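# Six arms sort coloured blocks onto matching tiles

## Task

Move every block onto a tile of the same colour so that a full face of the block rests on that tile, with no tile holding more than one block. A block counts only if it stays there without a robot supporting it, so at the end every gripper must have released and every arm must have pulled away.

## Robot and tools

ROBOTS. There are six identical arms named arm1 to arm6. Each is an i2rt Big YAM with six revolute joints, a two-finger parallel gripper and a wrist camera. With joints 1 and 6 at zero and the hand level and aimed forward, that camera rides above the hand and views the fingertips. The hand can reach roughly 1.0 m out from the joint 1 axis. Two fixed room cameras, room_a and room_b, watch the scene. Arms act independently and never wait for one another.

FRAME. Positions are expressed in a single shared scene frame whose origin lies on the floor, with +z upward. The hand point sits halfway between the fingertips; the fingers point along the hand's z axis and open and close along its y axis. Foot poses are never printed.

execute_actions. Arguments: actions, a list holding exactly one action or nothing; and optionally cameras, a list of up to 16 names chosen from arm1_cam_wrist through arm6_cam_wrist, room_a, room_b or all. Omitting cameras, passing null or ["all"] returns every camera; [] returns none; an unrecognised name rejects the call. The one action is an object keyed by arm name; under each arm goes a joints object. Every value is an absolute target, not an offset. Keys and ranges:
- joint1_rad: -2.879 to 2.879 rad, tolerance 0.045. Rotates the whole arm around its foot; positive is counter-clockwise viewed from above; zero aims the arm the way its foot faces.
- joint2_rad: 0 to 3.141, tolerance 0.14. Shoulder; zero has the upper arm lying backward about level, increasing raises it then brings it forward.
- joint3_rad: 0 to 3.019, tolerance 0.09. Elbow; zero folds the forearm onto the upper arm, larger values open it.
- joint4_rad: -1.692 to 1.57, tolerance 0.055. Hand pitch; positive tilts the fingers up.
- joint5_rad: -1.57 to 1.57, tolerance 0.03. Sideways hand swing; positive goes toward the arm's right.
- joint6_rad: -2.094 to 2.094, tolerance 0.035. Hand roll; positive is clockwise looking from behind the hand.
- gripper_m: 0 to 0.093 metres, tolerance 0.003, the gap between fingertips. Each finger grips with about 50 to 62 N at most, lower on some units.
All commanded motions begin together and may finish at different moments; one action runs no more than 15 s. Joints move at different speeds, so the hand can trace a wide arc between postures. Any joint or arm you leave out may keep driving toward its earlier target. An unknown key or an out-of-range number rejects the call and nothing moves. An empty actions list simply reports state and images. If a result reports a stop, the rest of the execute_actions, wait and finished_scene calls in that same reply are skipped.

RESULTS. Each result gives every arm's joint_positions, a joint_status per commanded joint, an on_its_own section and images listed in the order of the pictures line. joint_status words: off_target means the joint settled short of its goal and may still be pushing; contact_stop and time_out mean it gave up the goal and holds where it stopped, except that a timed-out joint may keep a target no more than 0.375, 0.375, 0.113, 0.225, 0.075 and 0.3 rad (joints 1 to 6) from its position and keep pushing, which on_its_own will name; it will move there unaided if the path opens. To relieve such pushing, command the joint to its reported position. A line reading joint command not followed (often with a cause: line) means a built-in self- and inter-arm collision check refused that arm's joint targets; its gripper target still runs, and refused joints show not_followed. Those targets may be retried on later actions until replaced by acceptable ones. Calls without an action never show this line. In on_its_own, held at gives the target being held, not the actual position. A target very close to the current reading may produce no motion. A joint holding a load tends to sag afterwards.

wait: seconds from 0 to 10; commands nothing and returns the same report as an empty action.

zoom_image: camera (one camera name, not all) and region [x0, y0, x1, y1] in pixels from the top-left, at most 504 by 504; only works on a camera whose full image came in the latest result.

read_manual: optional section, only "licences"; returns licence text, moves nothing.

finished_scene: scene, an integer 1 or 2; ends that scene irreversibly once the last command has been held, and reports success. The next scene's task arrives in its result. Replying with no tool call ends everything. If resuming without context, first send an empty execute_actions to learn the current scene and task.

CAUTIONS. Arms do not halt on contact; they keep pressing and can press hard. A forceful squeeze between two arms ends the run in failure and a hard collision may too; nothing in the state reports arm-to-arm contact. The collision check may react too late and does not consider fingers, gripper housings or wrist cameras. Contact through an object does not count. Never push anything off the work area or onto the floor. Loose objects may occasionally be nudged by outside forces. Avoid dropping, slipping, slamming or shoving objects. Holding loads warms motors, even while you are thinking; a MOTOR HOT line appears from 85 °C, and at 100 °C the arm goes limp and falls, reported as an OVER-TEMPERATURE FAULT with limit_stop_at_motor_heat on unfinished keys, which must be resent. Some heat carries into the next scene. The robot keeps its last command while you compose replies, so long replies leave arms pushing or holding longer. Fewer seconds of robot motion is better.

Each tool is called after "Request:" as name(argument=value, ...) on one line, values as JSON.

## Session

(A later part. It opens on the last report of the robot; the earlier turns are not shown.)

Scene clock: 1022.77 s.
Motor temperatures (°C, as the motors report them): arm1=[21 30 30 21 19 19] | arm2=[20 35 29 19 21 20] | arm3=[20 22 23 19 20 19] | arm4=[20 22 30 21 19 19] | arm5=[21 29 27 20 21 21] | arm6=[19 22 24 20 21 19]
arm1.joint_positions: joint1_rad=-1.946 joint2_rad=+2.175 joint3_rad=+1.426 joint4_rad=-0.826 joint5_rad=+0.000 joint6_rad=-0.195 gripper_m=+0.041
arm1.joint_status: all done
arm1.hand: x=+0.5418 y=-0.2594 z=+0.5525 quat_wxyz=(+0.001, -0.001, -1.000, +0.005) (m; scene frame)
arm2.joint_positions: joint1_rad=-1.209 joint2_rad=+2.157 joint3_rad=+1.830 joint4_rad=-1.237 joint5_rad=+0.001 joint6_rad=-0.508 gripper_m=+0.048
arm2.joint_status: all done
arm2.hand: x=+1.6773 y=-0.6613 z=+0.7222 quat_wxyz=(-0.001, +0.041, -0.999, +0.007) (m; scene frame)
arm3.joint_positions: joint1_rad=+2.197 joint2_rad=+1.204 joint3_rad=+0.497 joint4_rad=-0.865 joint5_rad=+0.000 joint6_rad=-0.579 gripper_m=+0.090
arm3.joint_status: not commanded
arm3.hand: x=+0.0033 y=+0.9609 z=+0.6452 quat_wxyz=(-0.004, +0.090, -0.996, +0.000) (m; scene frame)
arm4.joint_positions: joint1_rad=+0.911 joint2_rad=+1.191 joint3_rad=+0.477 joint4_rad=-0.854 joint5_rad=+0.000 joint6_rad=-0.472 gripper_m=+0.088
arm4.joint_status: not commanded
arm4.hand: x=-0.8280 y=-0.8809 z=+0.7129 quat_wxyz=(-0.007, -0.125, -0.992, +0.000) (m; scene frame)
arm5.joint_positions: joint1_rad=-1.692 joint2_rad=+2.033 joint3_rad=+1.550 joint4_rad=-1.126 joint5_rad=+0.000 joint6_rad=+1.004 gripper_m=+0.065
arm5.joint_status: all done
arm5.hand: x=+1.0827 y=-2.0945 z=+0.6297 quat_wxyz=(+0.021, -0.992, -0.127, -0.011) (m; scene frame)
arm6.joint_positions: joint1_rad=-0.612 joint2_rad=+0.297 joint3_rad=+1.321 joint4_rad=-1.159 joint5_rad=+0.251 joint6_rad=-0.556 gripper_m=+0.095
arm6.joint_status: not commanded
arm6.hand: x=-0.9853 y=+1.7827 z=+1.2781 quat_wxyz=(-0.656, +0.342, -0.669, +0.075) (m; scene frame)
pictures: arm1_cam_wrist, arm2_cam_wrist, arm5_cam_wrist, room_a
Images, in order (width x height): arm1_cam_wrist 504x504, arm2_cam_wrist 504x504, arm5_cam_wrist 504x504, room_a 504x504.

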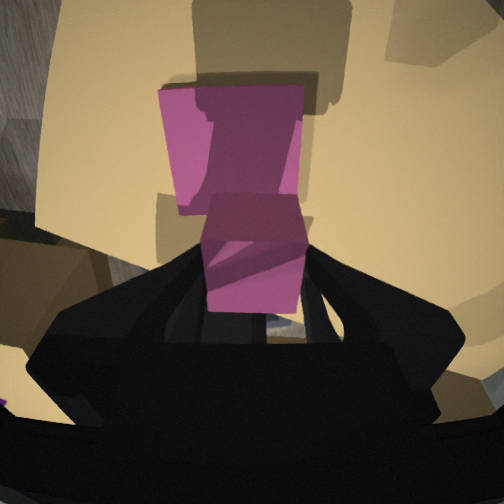

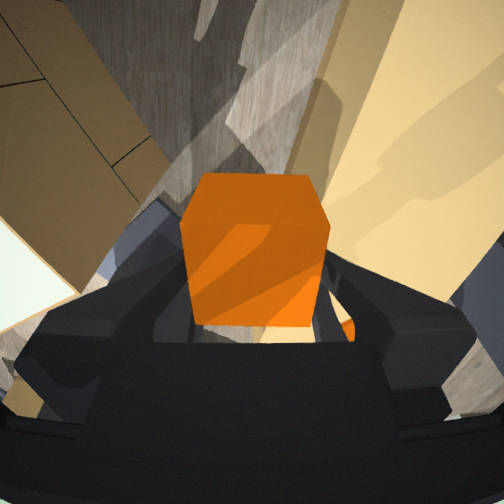

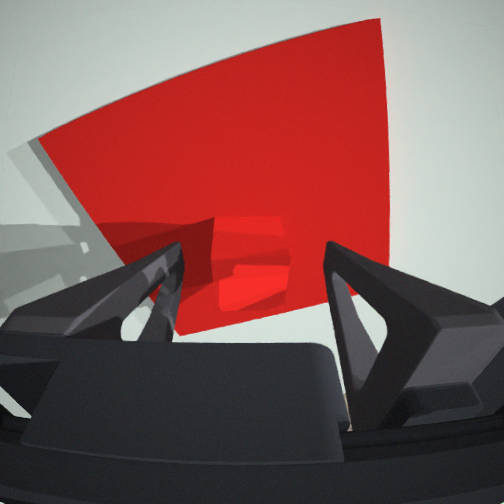

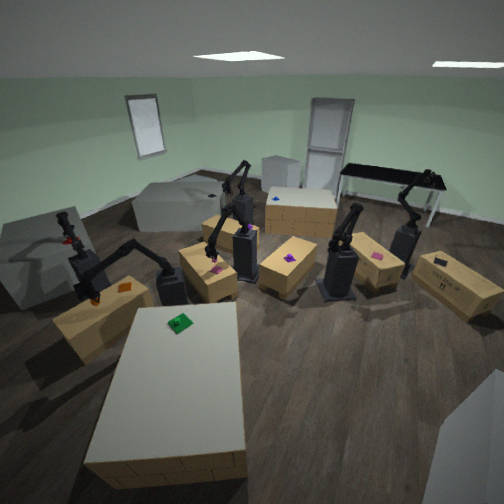

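Request:
execute_actions(actions=[{"arm2": {"joints": {"joint1_rad": -2.072, "joint2_rad": 2.415, "joint3_rad": 1.53, "joint4_rad": -0.64, "joint6_rad": -0.5}}, "arm1": {"joints": {"joint1_rad": -1.924, "joint2_rad": 2.36, "joint3_rad": 1.436, "joint4_rad": -0.65}}, "arm5": {"joints": {"gripper_m": 0.09, "joint2_rad": 1.68, "joint4_rad": -1.45}}}], cameras=["arm1_cam_wrist", "arm2_cam_wrist", "arm5_cam_wrist"])

Scene clock: 1054.80 s.
Motor temperatures (°C, as the motors report them): arm1=[21 30 29 21 19 19] | arm2=[20 34 29 19 21 20] | arm3=[20 22 23 19 20 19] | arm4=[20 22 30 21 19 19] | arm5=[21 29 27 20 21 21] | arm6=[19 22 24 20 21 19]
arm1.joint_positions: joint1_rad=-1.931 joint2_rad=+2.367 joint3_rad=+1.426 joint4_rad=-0.658 joint5_rad=+0.000 joint6_rad=-0.195 gripper_m=+0.041
arm1.joint_status: all done
arm1.hand: x=+0.5303 y=-0.2495 z=+0.4472 quat_wxyz=(+0.013, +0.007, -1.000, +0.003) (m; scene frame)
arm2.joint_positions: joint1_rad=-2.079 joint2_rad=+2.444 joint3_rad=+1.513 joint4_rad=-0.653 joint5_rad=+0.003 joint6_rad=-0.507 gripper_m=+0.048
arm2.joint_status: all done
arm2.hand: x=+1.2401 y=-0.9530 z=+0.4563 quat_wxyz=(+0.005, -0.384, -0.923, +0.001) (m; scene frame)
arm3.joint_positions: joint1_rad=+2.197 joint2_rad=+1.204 joint3_rad=+0.497 joint4_rad=-0.865 joint5_rad=+0.000 joint6_rad=-0.579 gripper_m=+0.090
arm3.joint_status: not commanded
arm3.hand: x=+0.0033 y=+0.9609 z=+0.6452 quat_wxyz=(-0.004, +0.090, -0.996, +0.000) (m; scene frame)
arm4.joint_positions: joint1_rad=+0.911 joint2_rad=+1.191 joint3_rad=+0.477 joint4_rad=-0.854 joint5_rad=+0.000 joint6_rad=-0.472 gripper_m=+0.088
arm4.joint_status: not commanded
arm4.hand: x=-0.8280 y=-0.8809 z=+0.7129 quat_wxyz=(-0.007, -0.125, -0.992, +0.000) (m; scene frame)
arm5.joint_positions: joint1_rad=-1.692 joint2_rad=+1.695 joint3_rad=+1.540 joint4_rad=-1.436 joint5_rad=+0.000 joint6_rad=+1.004 gripper_m=+0.090
arm5.joint_status: all done
arm5.hand: x=+1.1036 y=-2.0273 z=+0.8072 quat_wxyz=(+0.013, -0.992, -0.127, -0.008) (m; scene frame)
arm6.joint_positions: joint1_rad=-0.612 joint2_rad=+0.297 joint3_rad=+1.321 joint4_rad=-1.159 joint5_rad=+0.251 joint6_rad=-0.556 gripper_m=+0.095
arm6.joint_status: not commanded
arm6.hand: x=-0.9853 y=+1.7827 z=+1.2781 quat_wxyz=(-0.656, +0.342, -0.669, +0.075) (m; scene frame)
pictures: arm1_cam_wrist, arm2_cam_wrist, arm5_cam_wrist
Images, in order (width x height): arm1_cam_wrist 504x504, arm2_cam_wrist 504x504, arm5_cam_wrist 504x504.

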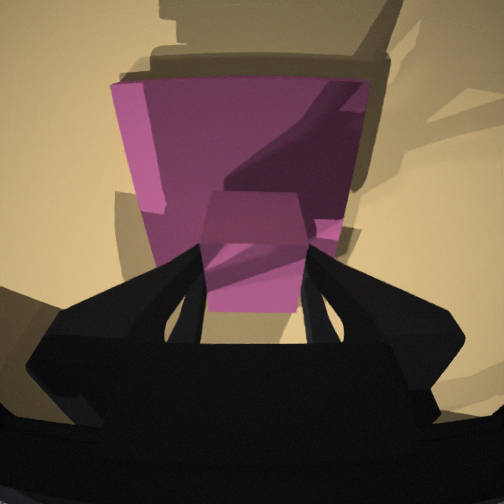

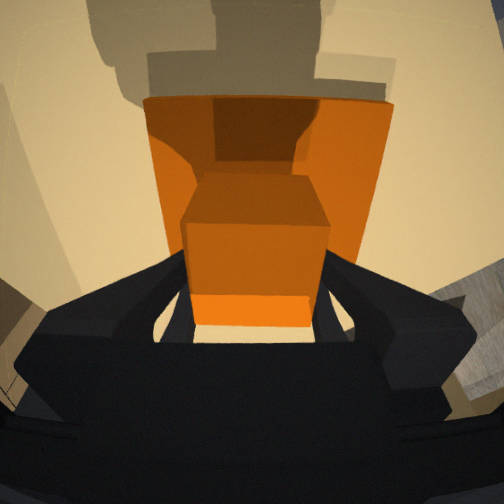

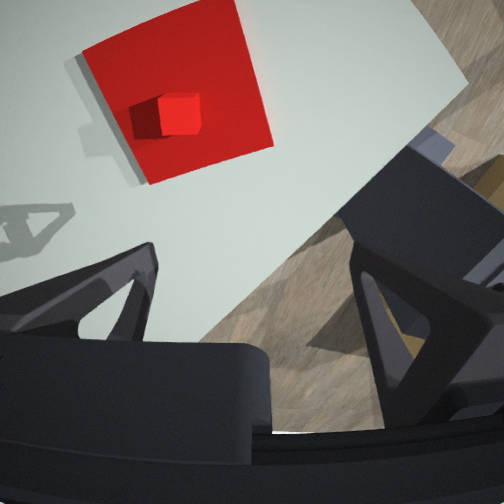

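Request:
zoom_image(camera="arm1_cam_wrist", region=[150, 80, 380, 270])

Request:
zoom_image(camera="arm2_cam_wrist", region=[130, 80, 400, 270])

Region (150, 80, 380, 270) of arm1_cam_wrist's 504x504 image, scaled by 2.191, with more detail than that image has; it fills the top 416 rows of this view, and the rest is white.

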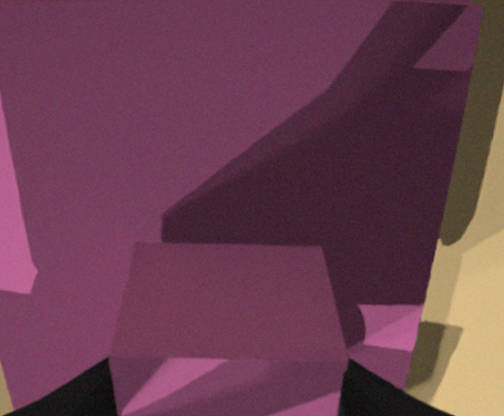

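Region (130, 80, 400, 270) of arm2_cam_wrist's 504x504 image, scaled by 1.867, with more detail than that image has; it fills the top 355 rows of this view, and the rest is white.

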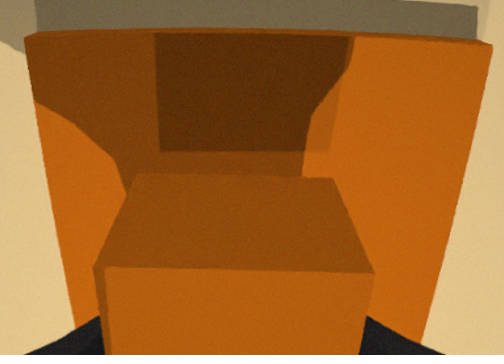

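Request:
execute_actions(actions=[{"arm2": {"joints": {"joint1_rad": -2.092, "joint2_rad": 2.487, "joint4_rad": -0.6}}, "arm1": {"joints": {"joint2_rad": 2.388, "joint4_rad": -0.622}}}], cameras=["arm1_cam_wrist", "arm2_cam_wrist"])

Scene clock: 1085.67 s.
Motor temperatures (°C, as the motors report them): arm1=[21 31 29 21 19 19] | arm2=[20 35 29 19 21 20] | arm3=[20 22 23 19 20 19] | arm4=[20 21 30 21 19 19] | arm5=[21 28 28 20 21 21] | arm6=[19 22 24 20 21 19]
arm1.joint_positions: joint1_rad=-1.931 joint2_rad=+2.367 joint3_rad=+1.426 joint4_rad=-0.632 joint5_rad=+0.000 joint6_rad=-0.195 gripper_m=+0.041
arm1.joint_status: all done
arm1.hand: x=+0.5367 y=-0.2507 z=+0.4469 quat_wxyz=(+0.000, +0.007, -1.000, +0.006) (m; scene frame)
arm2.joint_positions: joint1_rad=-2.079 joint2_rad=+2.482 joint3_rad=+1.513 joint4_rad=-0.616 joint5_rad=+0.003 joint6_rad=-0.507 gripper_m=+0.048
arm2.joint_status: all done
arm2.hand: x=+1.2387 y=-0.9486 z=+0.4351 quat_wxyz=(+0.005, -0.384, -0.923, +0.001) (m; scene frame)
arm3.joint_positions: joint1_rad=+2.197 joint2_rad=+1.204 joint3_rad=+0.497 joint4_rad=-0.865 joint5_rad=+0.000 joint6_rad=-0.579 gripper_m=+0.090
arm3.joint_status: not commanded
arm3.hand: x=+0.0033 y=+0.9609 z=+0.6452 quat_wxyz=(-0.004, +0.090, -0.996, +0.000) (m; scene frame)
arm4.joint_positions: joint1_rad=+0.911 joint2_rad=+1.191 joint3_rad=+0.477 joint4_rad=-0.854 joint5_rad=+0.000 joint6_rad=-0.472 gripper_m=+0.088
arm4.joint_status: not commanded
arm4.hand: x=-0.8280 y=-0.8809 z=+0.7129 quat_wxyz=(-0.007, -0.125, -0.992, +0.000) (m; scene frame)
arm5.joint_positions: joint1_rad=-1.692 joint2_rad=+1.695 joint3_rad=+1.540 joint4_rad=-1.436 joint5_rad=+0.000 joint6_rad=+1.004 gripper_m=+0.090
arm5.joint_status: not commanded
arm5.hand: x=+1.1036 y=-2.0273 z=+0.8072 quat_wxyz=(+0.013, -0.992, -0.127, -0.008) (m; scene frame)
arm6.joint_positions: joint1_rad=-0.612 joint2_rad=+0.297 joint3_rad=+1.321 joint4_rad=-1.159 joint5_rad=+0.251 joint6_rad=-0.556 gripper_m=+0.095
arm6.joint_status: not commanded
arm6.hand: x=-0.9853 y=+1.7827 z=+1.2781 quat_wxyz=(-0.656, +0.342, -0.669, +0.075) (m; scene frame)
pictures: arm1_cam_wrist, arm2_cam_wrist
Images, in order (width x height): arm1_cam_wrist 504x504, arm2_cam_wrist 504x504.

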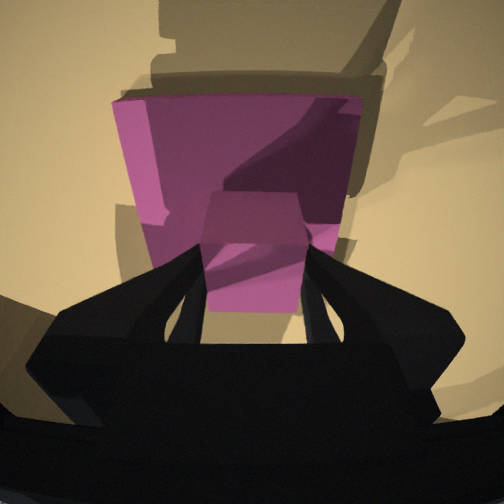

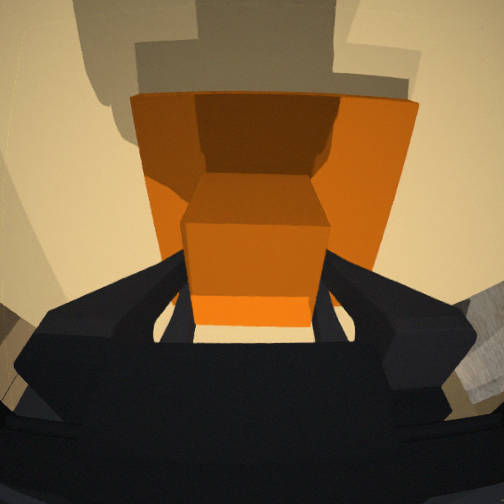

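Request:
zoom_image(camera="arm2_cam_wrist", region=[130, 80, 400, 270])

Region (130, 80, 400, 270) of arm2_cam_wrist's 504x504 image, scaled by 1.867, with more detail than that image has; it fills the top 355 rows of this view, and the rest is white.

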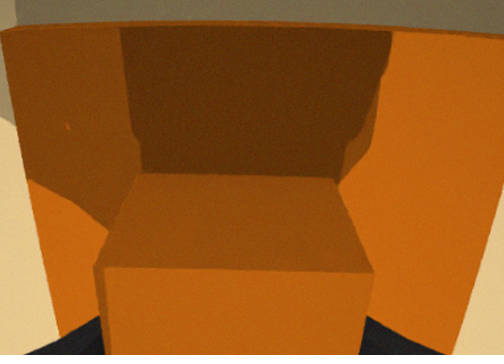

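Request:
execute_actions(actions=[{"arm2": {"joints": {"gripper_m": 0.085}}, "arm1": {"joints": {"joint2_rad": 2.402}}}], cameras=["arm1_cam_wrist", "arm2_cam_wrist"])

Scene clock: 1097.10 s.
Motor temperatures (°C, as the motors report them): arm1=[21 30 29 21 19 19] | arm2=[20 34 28 19 21 20] | arm3=[20 22 23 19 20 19] | arm4=[20 21 30 21 19 19] | arm5=[21 28 28 20 21 21] | arm6=[19 22 24 20 21 19]
arm1.joint_positions: joint1_rad=-1.931 joint2_rad=+2.376 joint3_rad=+1.426 joint4_rad=-0.630 joint5_rad=+0.000 joint6_rad=-0.195 gripper_m=+0.041
arm1.joint_status: all done
arm1.hand: x=+0.5342 y=-0.2503 z=+0.4423 quat_wxyz=(+0.003, +0.007, -1.000, +0.005) (m; scene frame)
arm2.joint_positions: joint1_rad=-2.079 joint2_rad=+2.482 joint3_rad=+1.513 joint4_rad=-0.616 joint5_rad=+0.003 joint6_rad=-0.507 gripper_m=+0.085
arm2.joint_status: all done
arm2.hand: x=+1.2387 y=-0.9486 z=+0.4351 quat_wxyz=(+0.005, -0.384, -0.923, +0.001) (m; scene frame)
arm3.joint_positions: joint1_rad=+2.197 joint2_rad=+1.204 joint3_rad=+0.497 joint4_rad=-0.865 joint5_rad=+0.000 joint6_rad=-0.579 gripper_m=+0.090
arm3.joint_status: not commanded
arm3.hand: x=+0.0033 y=+0.9609 z=+0.6452 quat_wxyz=(-0.004, +0.090, -0.996, +0.000) (m; scene frame)
arm4.joint_positions: joint1_rad=+0.911 joint2_rad=+1.191 joint3_rad=+0.477 joint4_rad=-0.854 joint5_rad=+0.000 joint6_rad=-0.472 gripper_m=+0.088
arm4.joint_status: not commanded
arm4.hand: x=-0.8280 y=-0.8809 z=+0.7129 quat_wxyz=(-0.007, -0.125, -0.992, +0.000) (m; scene frame)
arm5.joint_positions: joint1_rad=-1.692 joint2_rad=+1.695 joint3_rad=+1.540 joint4_rad=-1.436 joint5_rad=+0.000 joint6_rad=+1.004 gripper_m=+0.090
arm5.joint_status: not commanded
arm5.hand: x=+1.1036 y=-2.0273 z=+0.8072 quat_wxyz=(+0.013, -0.992, -0.127, -0.008) (m; scene frame)
arm6.joint_positions: joint1_rad=-0.612 joint2_rad=+0.297 joint3_rad=+1.321 joint4_rad=-1.159 joint5_rad=+0.251 joint6_rad=-0.556 gripper_m=+0.095
arm6.joint_status: not commanded
arm6.hand: x=-0.9853 y=+1.7827 z=+1.2781 quat_wxyz=(-0.656, +0.342, -0.669, +0.075) (m; scene frame)
pictures: arm1_cam_wrist, arm2_cam_wrist
Images, in order (width x height): arm1_cam_wrist 504x504, arm2_cam_wrist 504x504.

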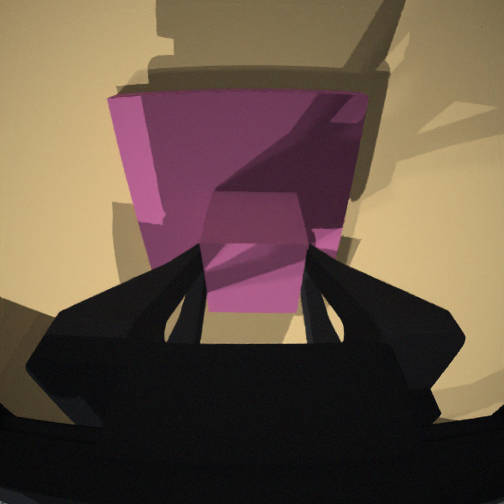

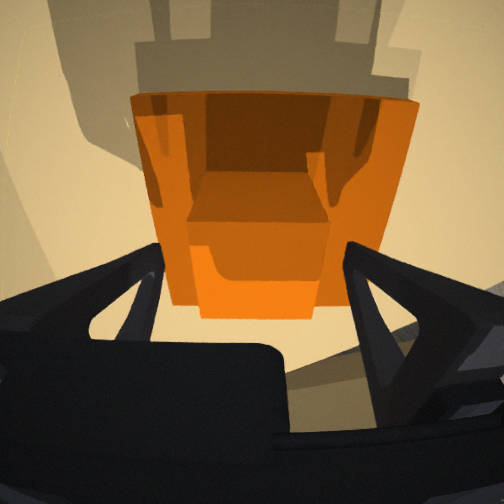

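Request:
execute_actions(actions=[{"arm2": {"joints": {"gripper_m": 0.09, "joint2_rad": 2.18, "joint4_rad": -0.91}}, "arm1": {"joints": {"gripper_m": 0.09, "joint2_rad": 2.08, "joint4_rad": -0.92}}}], cameras=["arm1_cam_wrist", "arm2_cam_wrist", "room_a", "room_b"])

Scene clock: 1103.43 s.
Motor temperatures (°C, as the motors report them): arm1=[21 30 29 21 19 19] | arm2=[20 34 28 19 21 20] | arm3=[20 21 23 19 20 19] | arm4=[20 21 30 21 19 19] | arm5=[21 28 28 20 21 21] | arm6=[19 22 24 20 21 19]
arm1.joint_positions: joint1_rad=-1.931 joint2_rad=+2.074 joint3_rad=+1.426 joint4_rad=-0.913 joint5_rad=+0.000 joint6_rad=-0.195 gripper_m=+0.090
arm1.joint_status: all done
arm1.hand: x=+0.5426 y=-0.2500 z=+0.6078 quat_wxyz=(-0.006, +0.007, -1.000, +0.007) (m; scene frame)
arm2.joint_positions: joint1_rad=-2.079 joint2_rad=+2.165 joint3_rad=+1.513 joint4_rad=-0.896 joint5_rad=+0.003 joint6_rad=-0.507 gripper_m=+0.090
arm2.joint_status: all done
arm2.hand: x=+1.2459 y=-0.9699 z=+0.6161 quat_wxyz=(-0.006, -0.384, -0.923, +0.015) (m; scene frame)
arm3.joint_positions: joint1_rad=+2.197 joint2_rad=+1.204 joint3_rad=+0.497 joint4_rad=-0.865 joint5_rad=+0.000 joint6_rad=-0.579 gripper_m=+0.090
arm3.joint_status: not commanded
arm3.hand: x=+0.0033 y=+0.9609 z=+0.6452 quat_wxyz=(-0.004, +0.090, -0.996, +0.000) (m; scene frame)
arm4.joint_positions: joint1_rad=+0.911 joint2_rad=+1.191 joint3_rad=+0.477 joint4_rad=-0.854 joint5_rad=+0.000 joint6_rad=-0.472 gripper_m=+0.088
arm4.joint_status: not commanded
arm4.hand: x=-0.8280 y=-0.8809 z=+0.7129 quat_wxyz=(-0.007, -0.125, -0.992, +0.000) (m; scene frame)
arm5.joint_positions: joint1_rad=-1.692 joint2_rad=+1.695 joint3_rad=+1.540 joint4_rad=-1.436 joint5_rad=+0.000 joint6_rad=+1.004 gripper_m=+0.090
arm5.joint_status: not commanded
arm5.hand: x=+1.1036 y=-2.0273 z=+0.8072 quat_wxyz=(+0.013, -0.992, -0.127, -0.008) (m; scene frame)
arm6.joint_positions: joint1_rad=-0.612 joint2_rad=+0.297 joint3_rad=+1.321 joint4_rad=-1.159 joint5_rad=+0.251 joint6_rad=-0.556 gripper_m=+0.095
arm6.joint_status: not commanded
arm6.hand: x=-0.9853 y=+1.7827 z=+1.2781 quat_wxyz=(-0.656, +0.342, -0.669, +0.075) (m; scene frame)
pictures: arm1_cam_wrist, arm2_cam_wrist, room_a, room_b
Images, in order (width x height): arm1_cam_wrist 504x504, arm2_cam_wrist 504x504, room_a 504x504, room_b 504x504.

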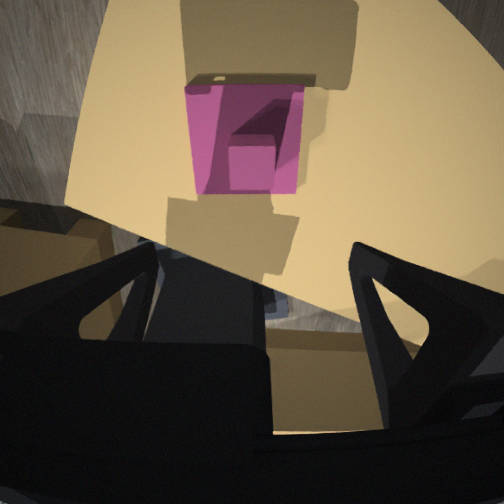

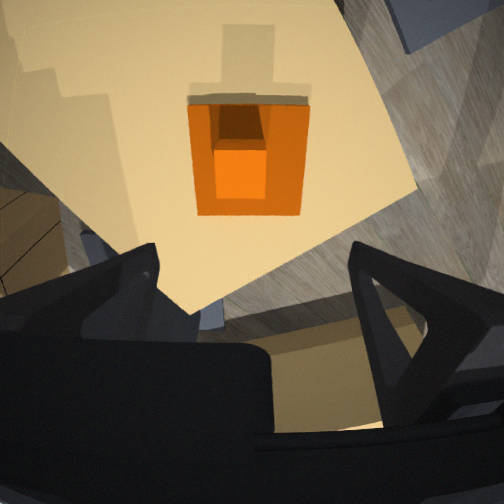

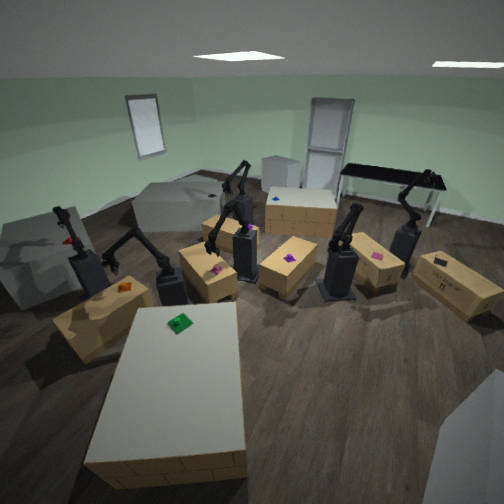

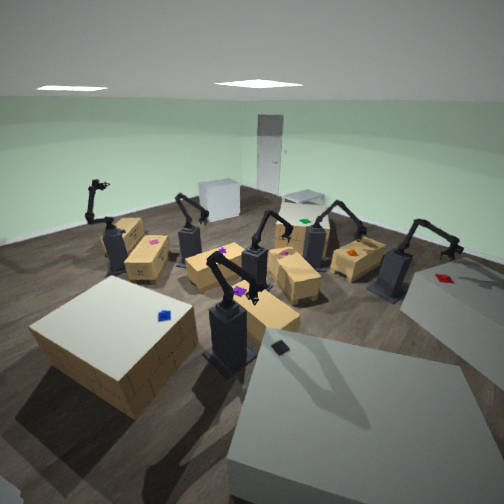

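Request:
zoom_image(camera="room_b", region=[140, 270, 300, 360])

Request:
zoom_image(camera="room_a", region=[150, 235, 310, 345])

Region (140, 270, 300, 360) of room_b's 504x504 image, scaled by 3.150, with more detail than that image has; it fills the top 284 rows of this view, and the rest is white.

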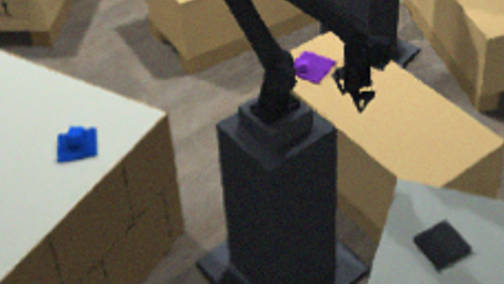

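Region (150, 235, 310, 345) of room_a's 504x504 image, scaled by 3.150, with more detail than that image has; it fills the top 346 rows of this view, and the rest is white.

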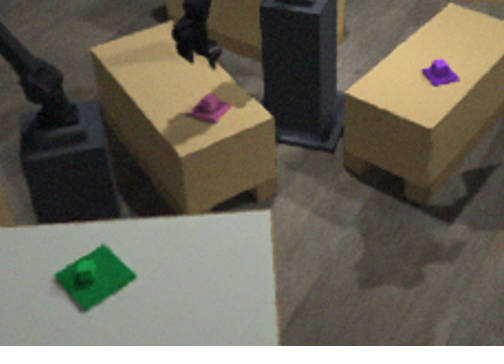

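Request:
zoom_image(camera="room_b", region=[220, 275, 260, 305])

Request:
zoom_image(camera="room_b", region=[145, 300, 185, 330])

Region (220, 275, 260, 305) of room_b's 504x504 image, scaled by 12.600, with more detail than that image has; it fills the top 378 rows of this view, and the rest is white.

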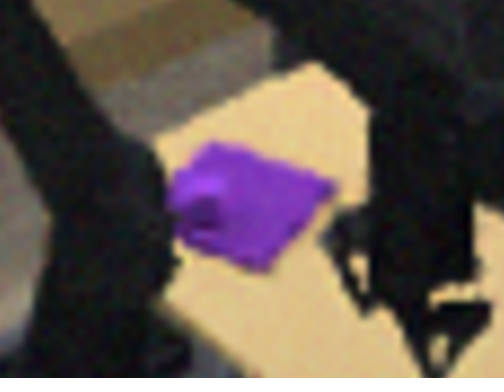

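Region (145, 300, 185, 330) of room_b's 504x504 image, scaled by 12.600, with more detail than that image has; it fills the top 378 rows of this view, and the rest is white.

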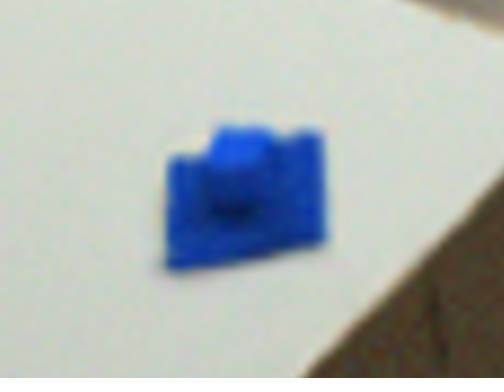

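Request:
zoom_image(camera="room_a", region=[230, 215, 270, 245])

Region (230, 215, 270, 245) of room_a's 504x504 image, scaled by 12.600, with more detail than that image has; it fills the top 378 rows of this view, and the rest is white.

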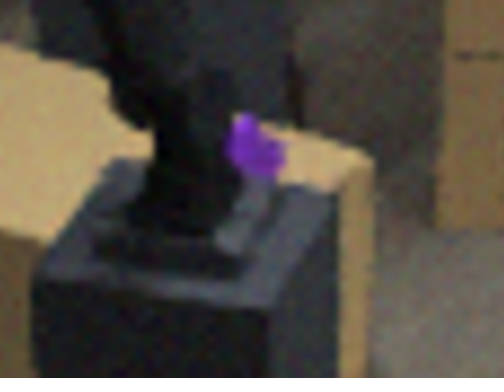

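Request:
finished_scene(scene=2)

The scene is finished: the task was done.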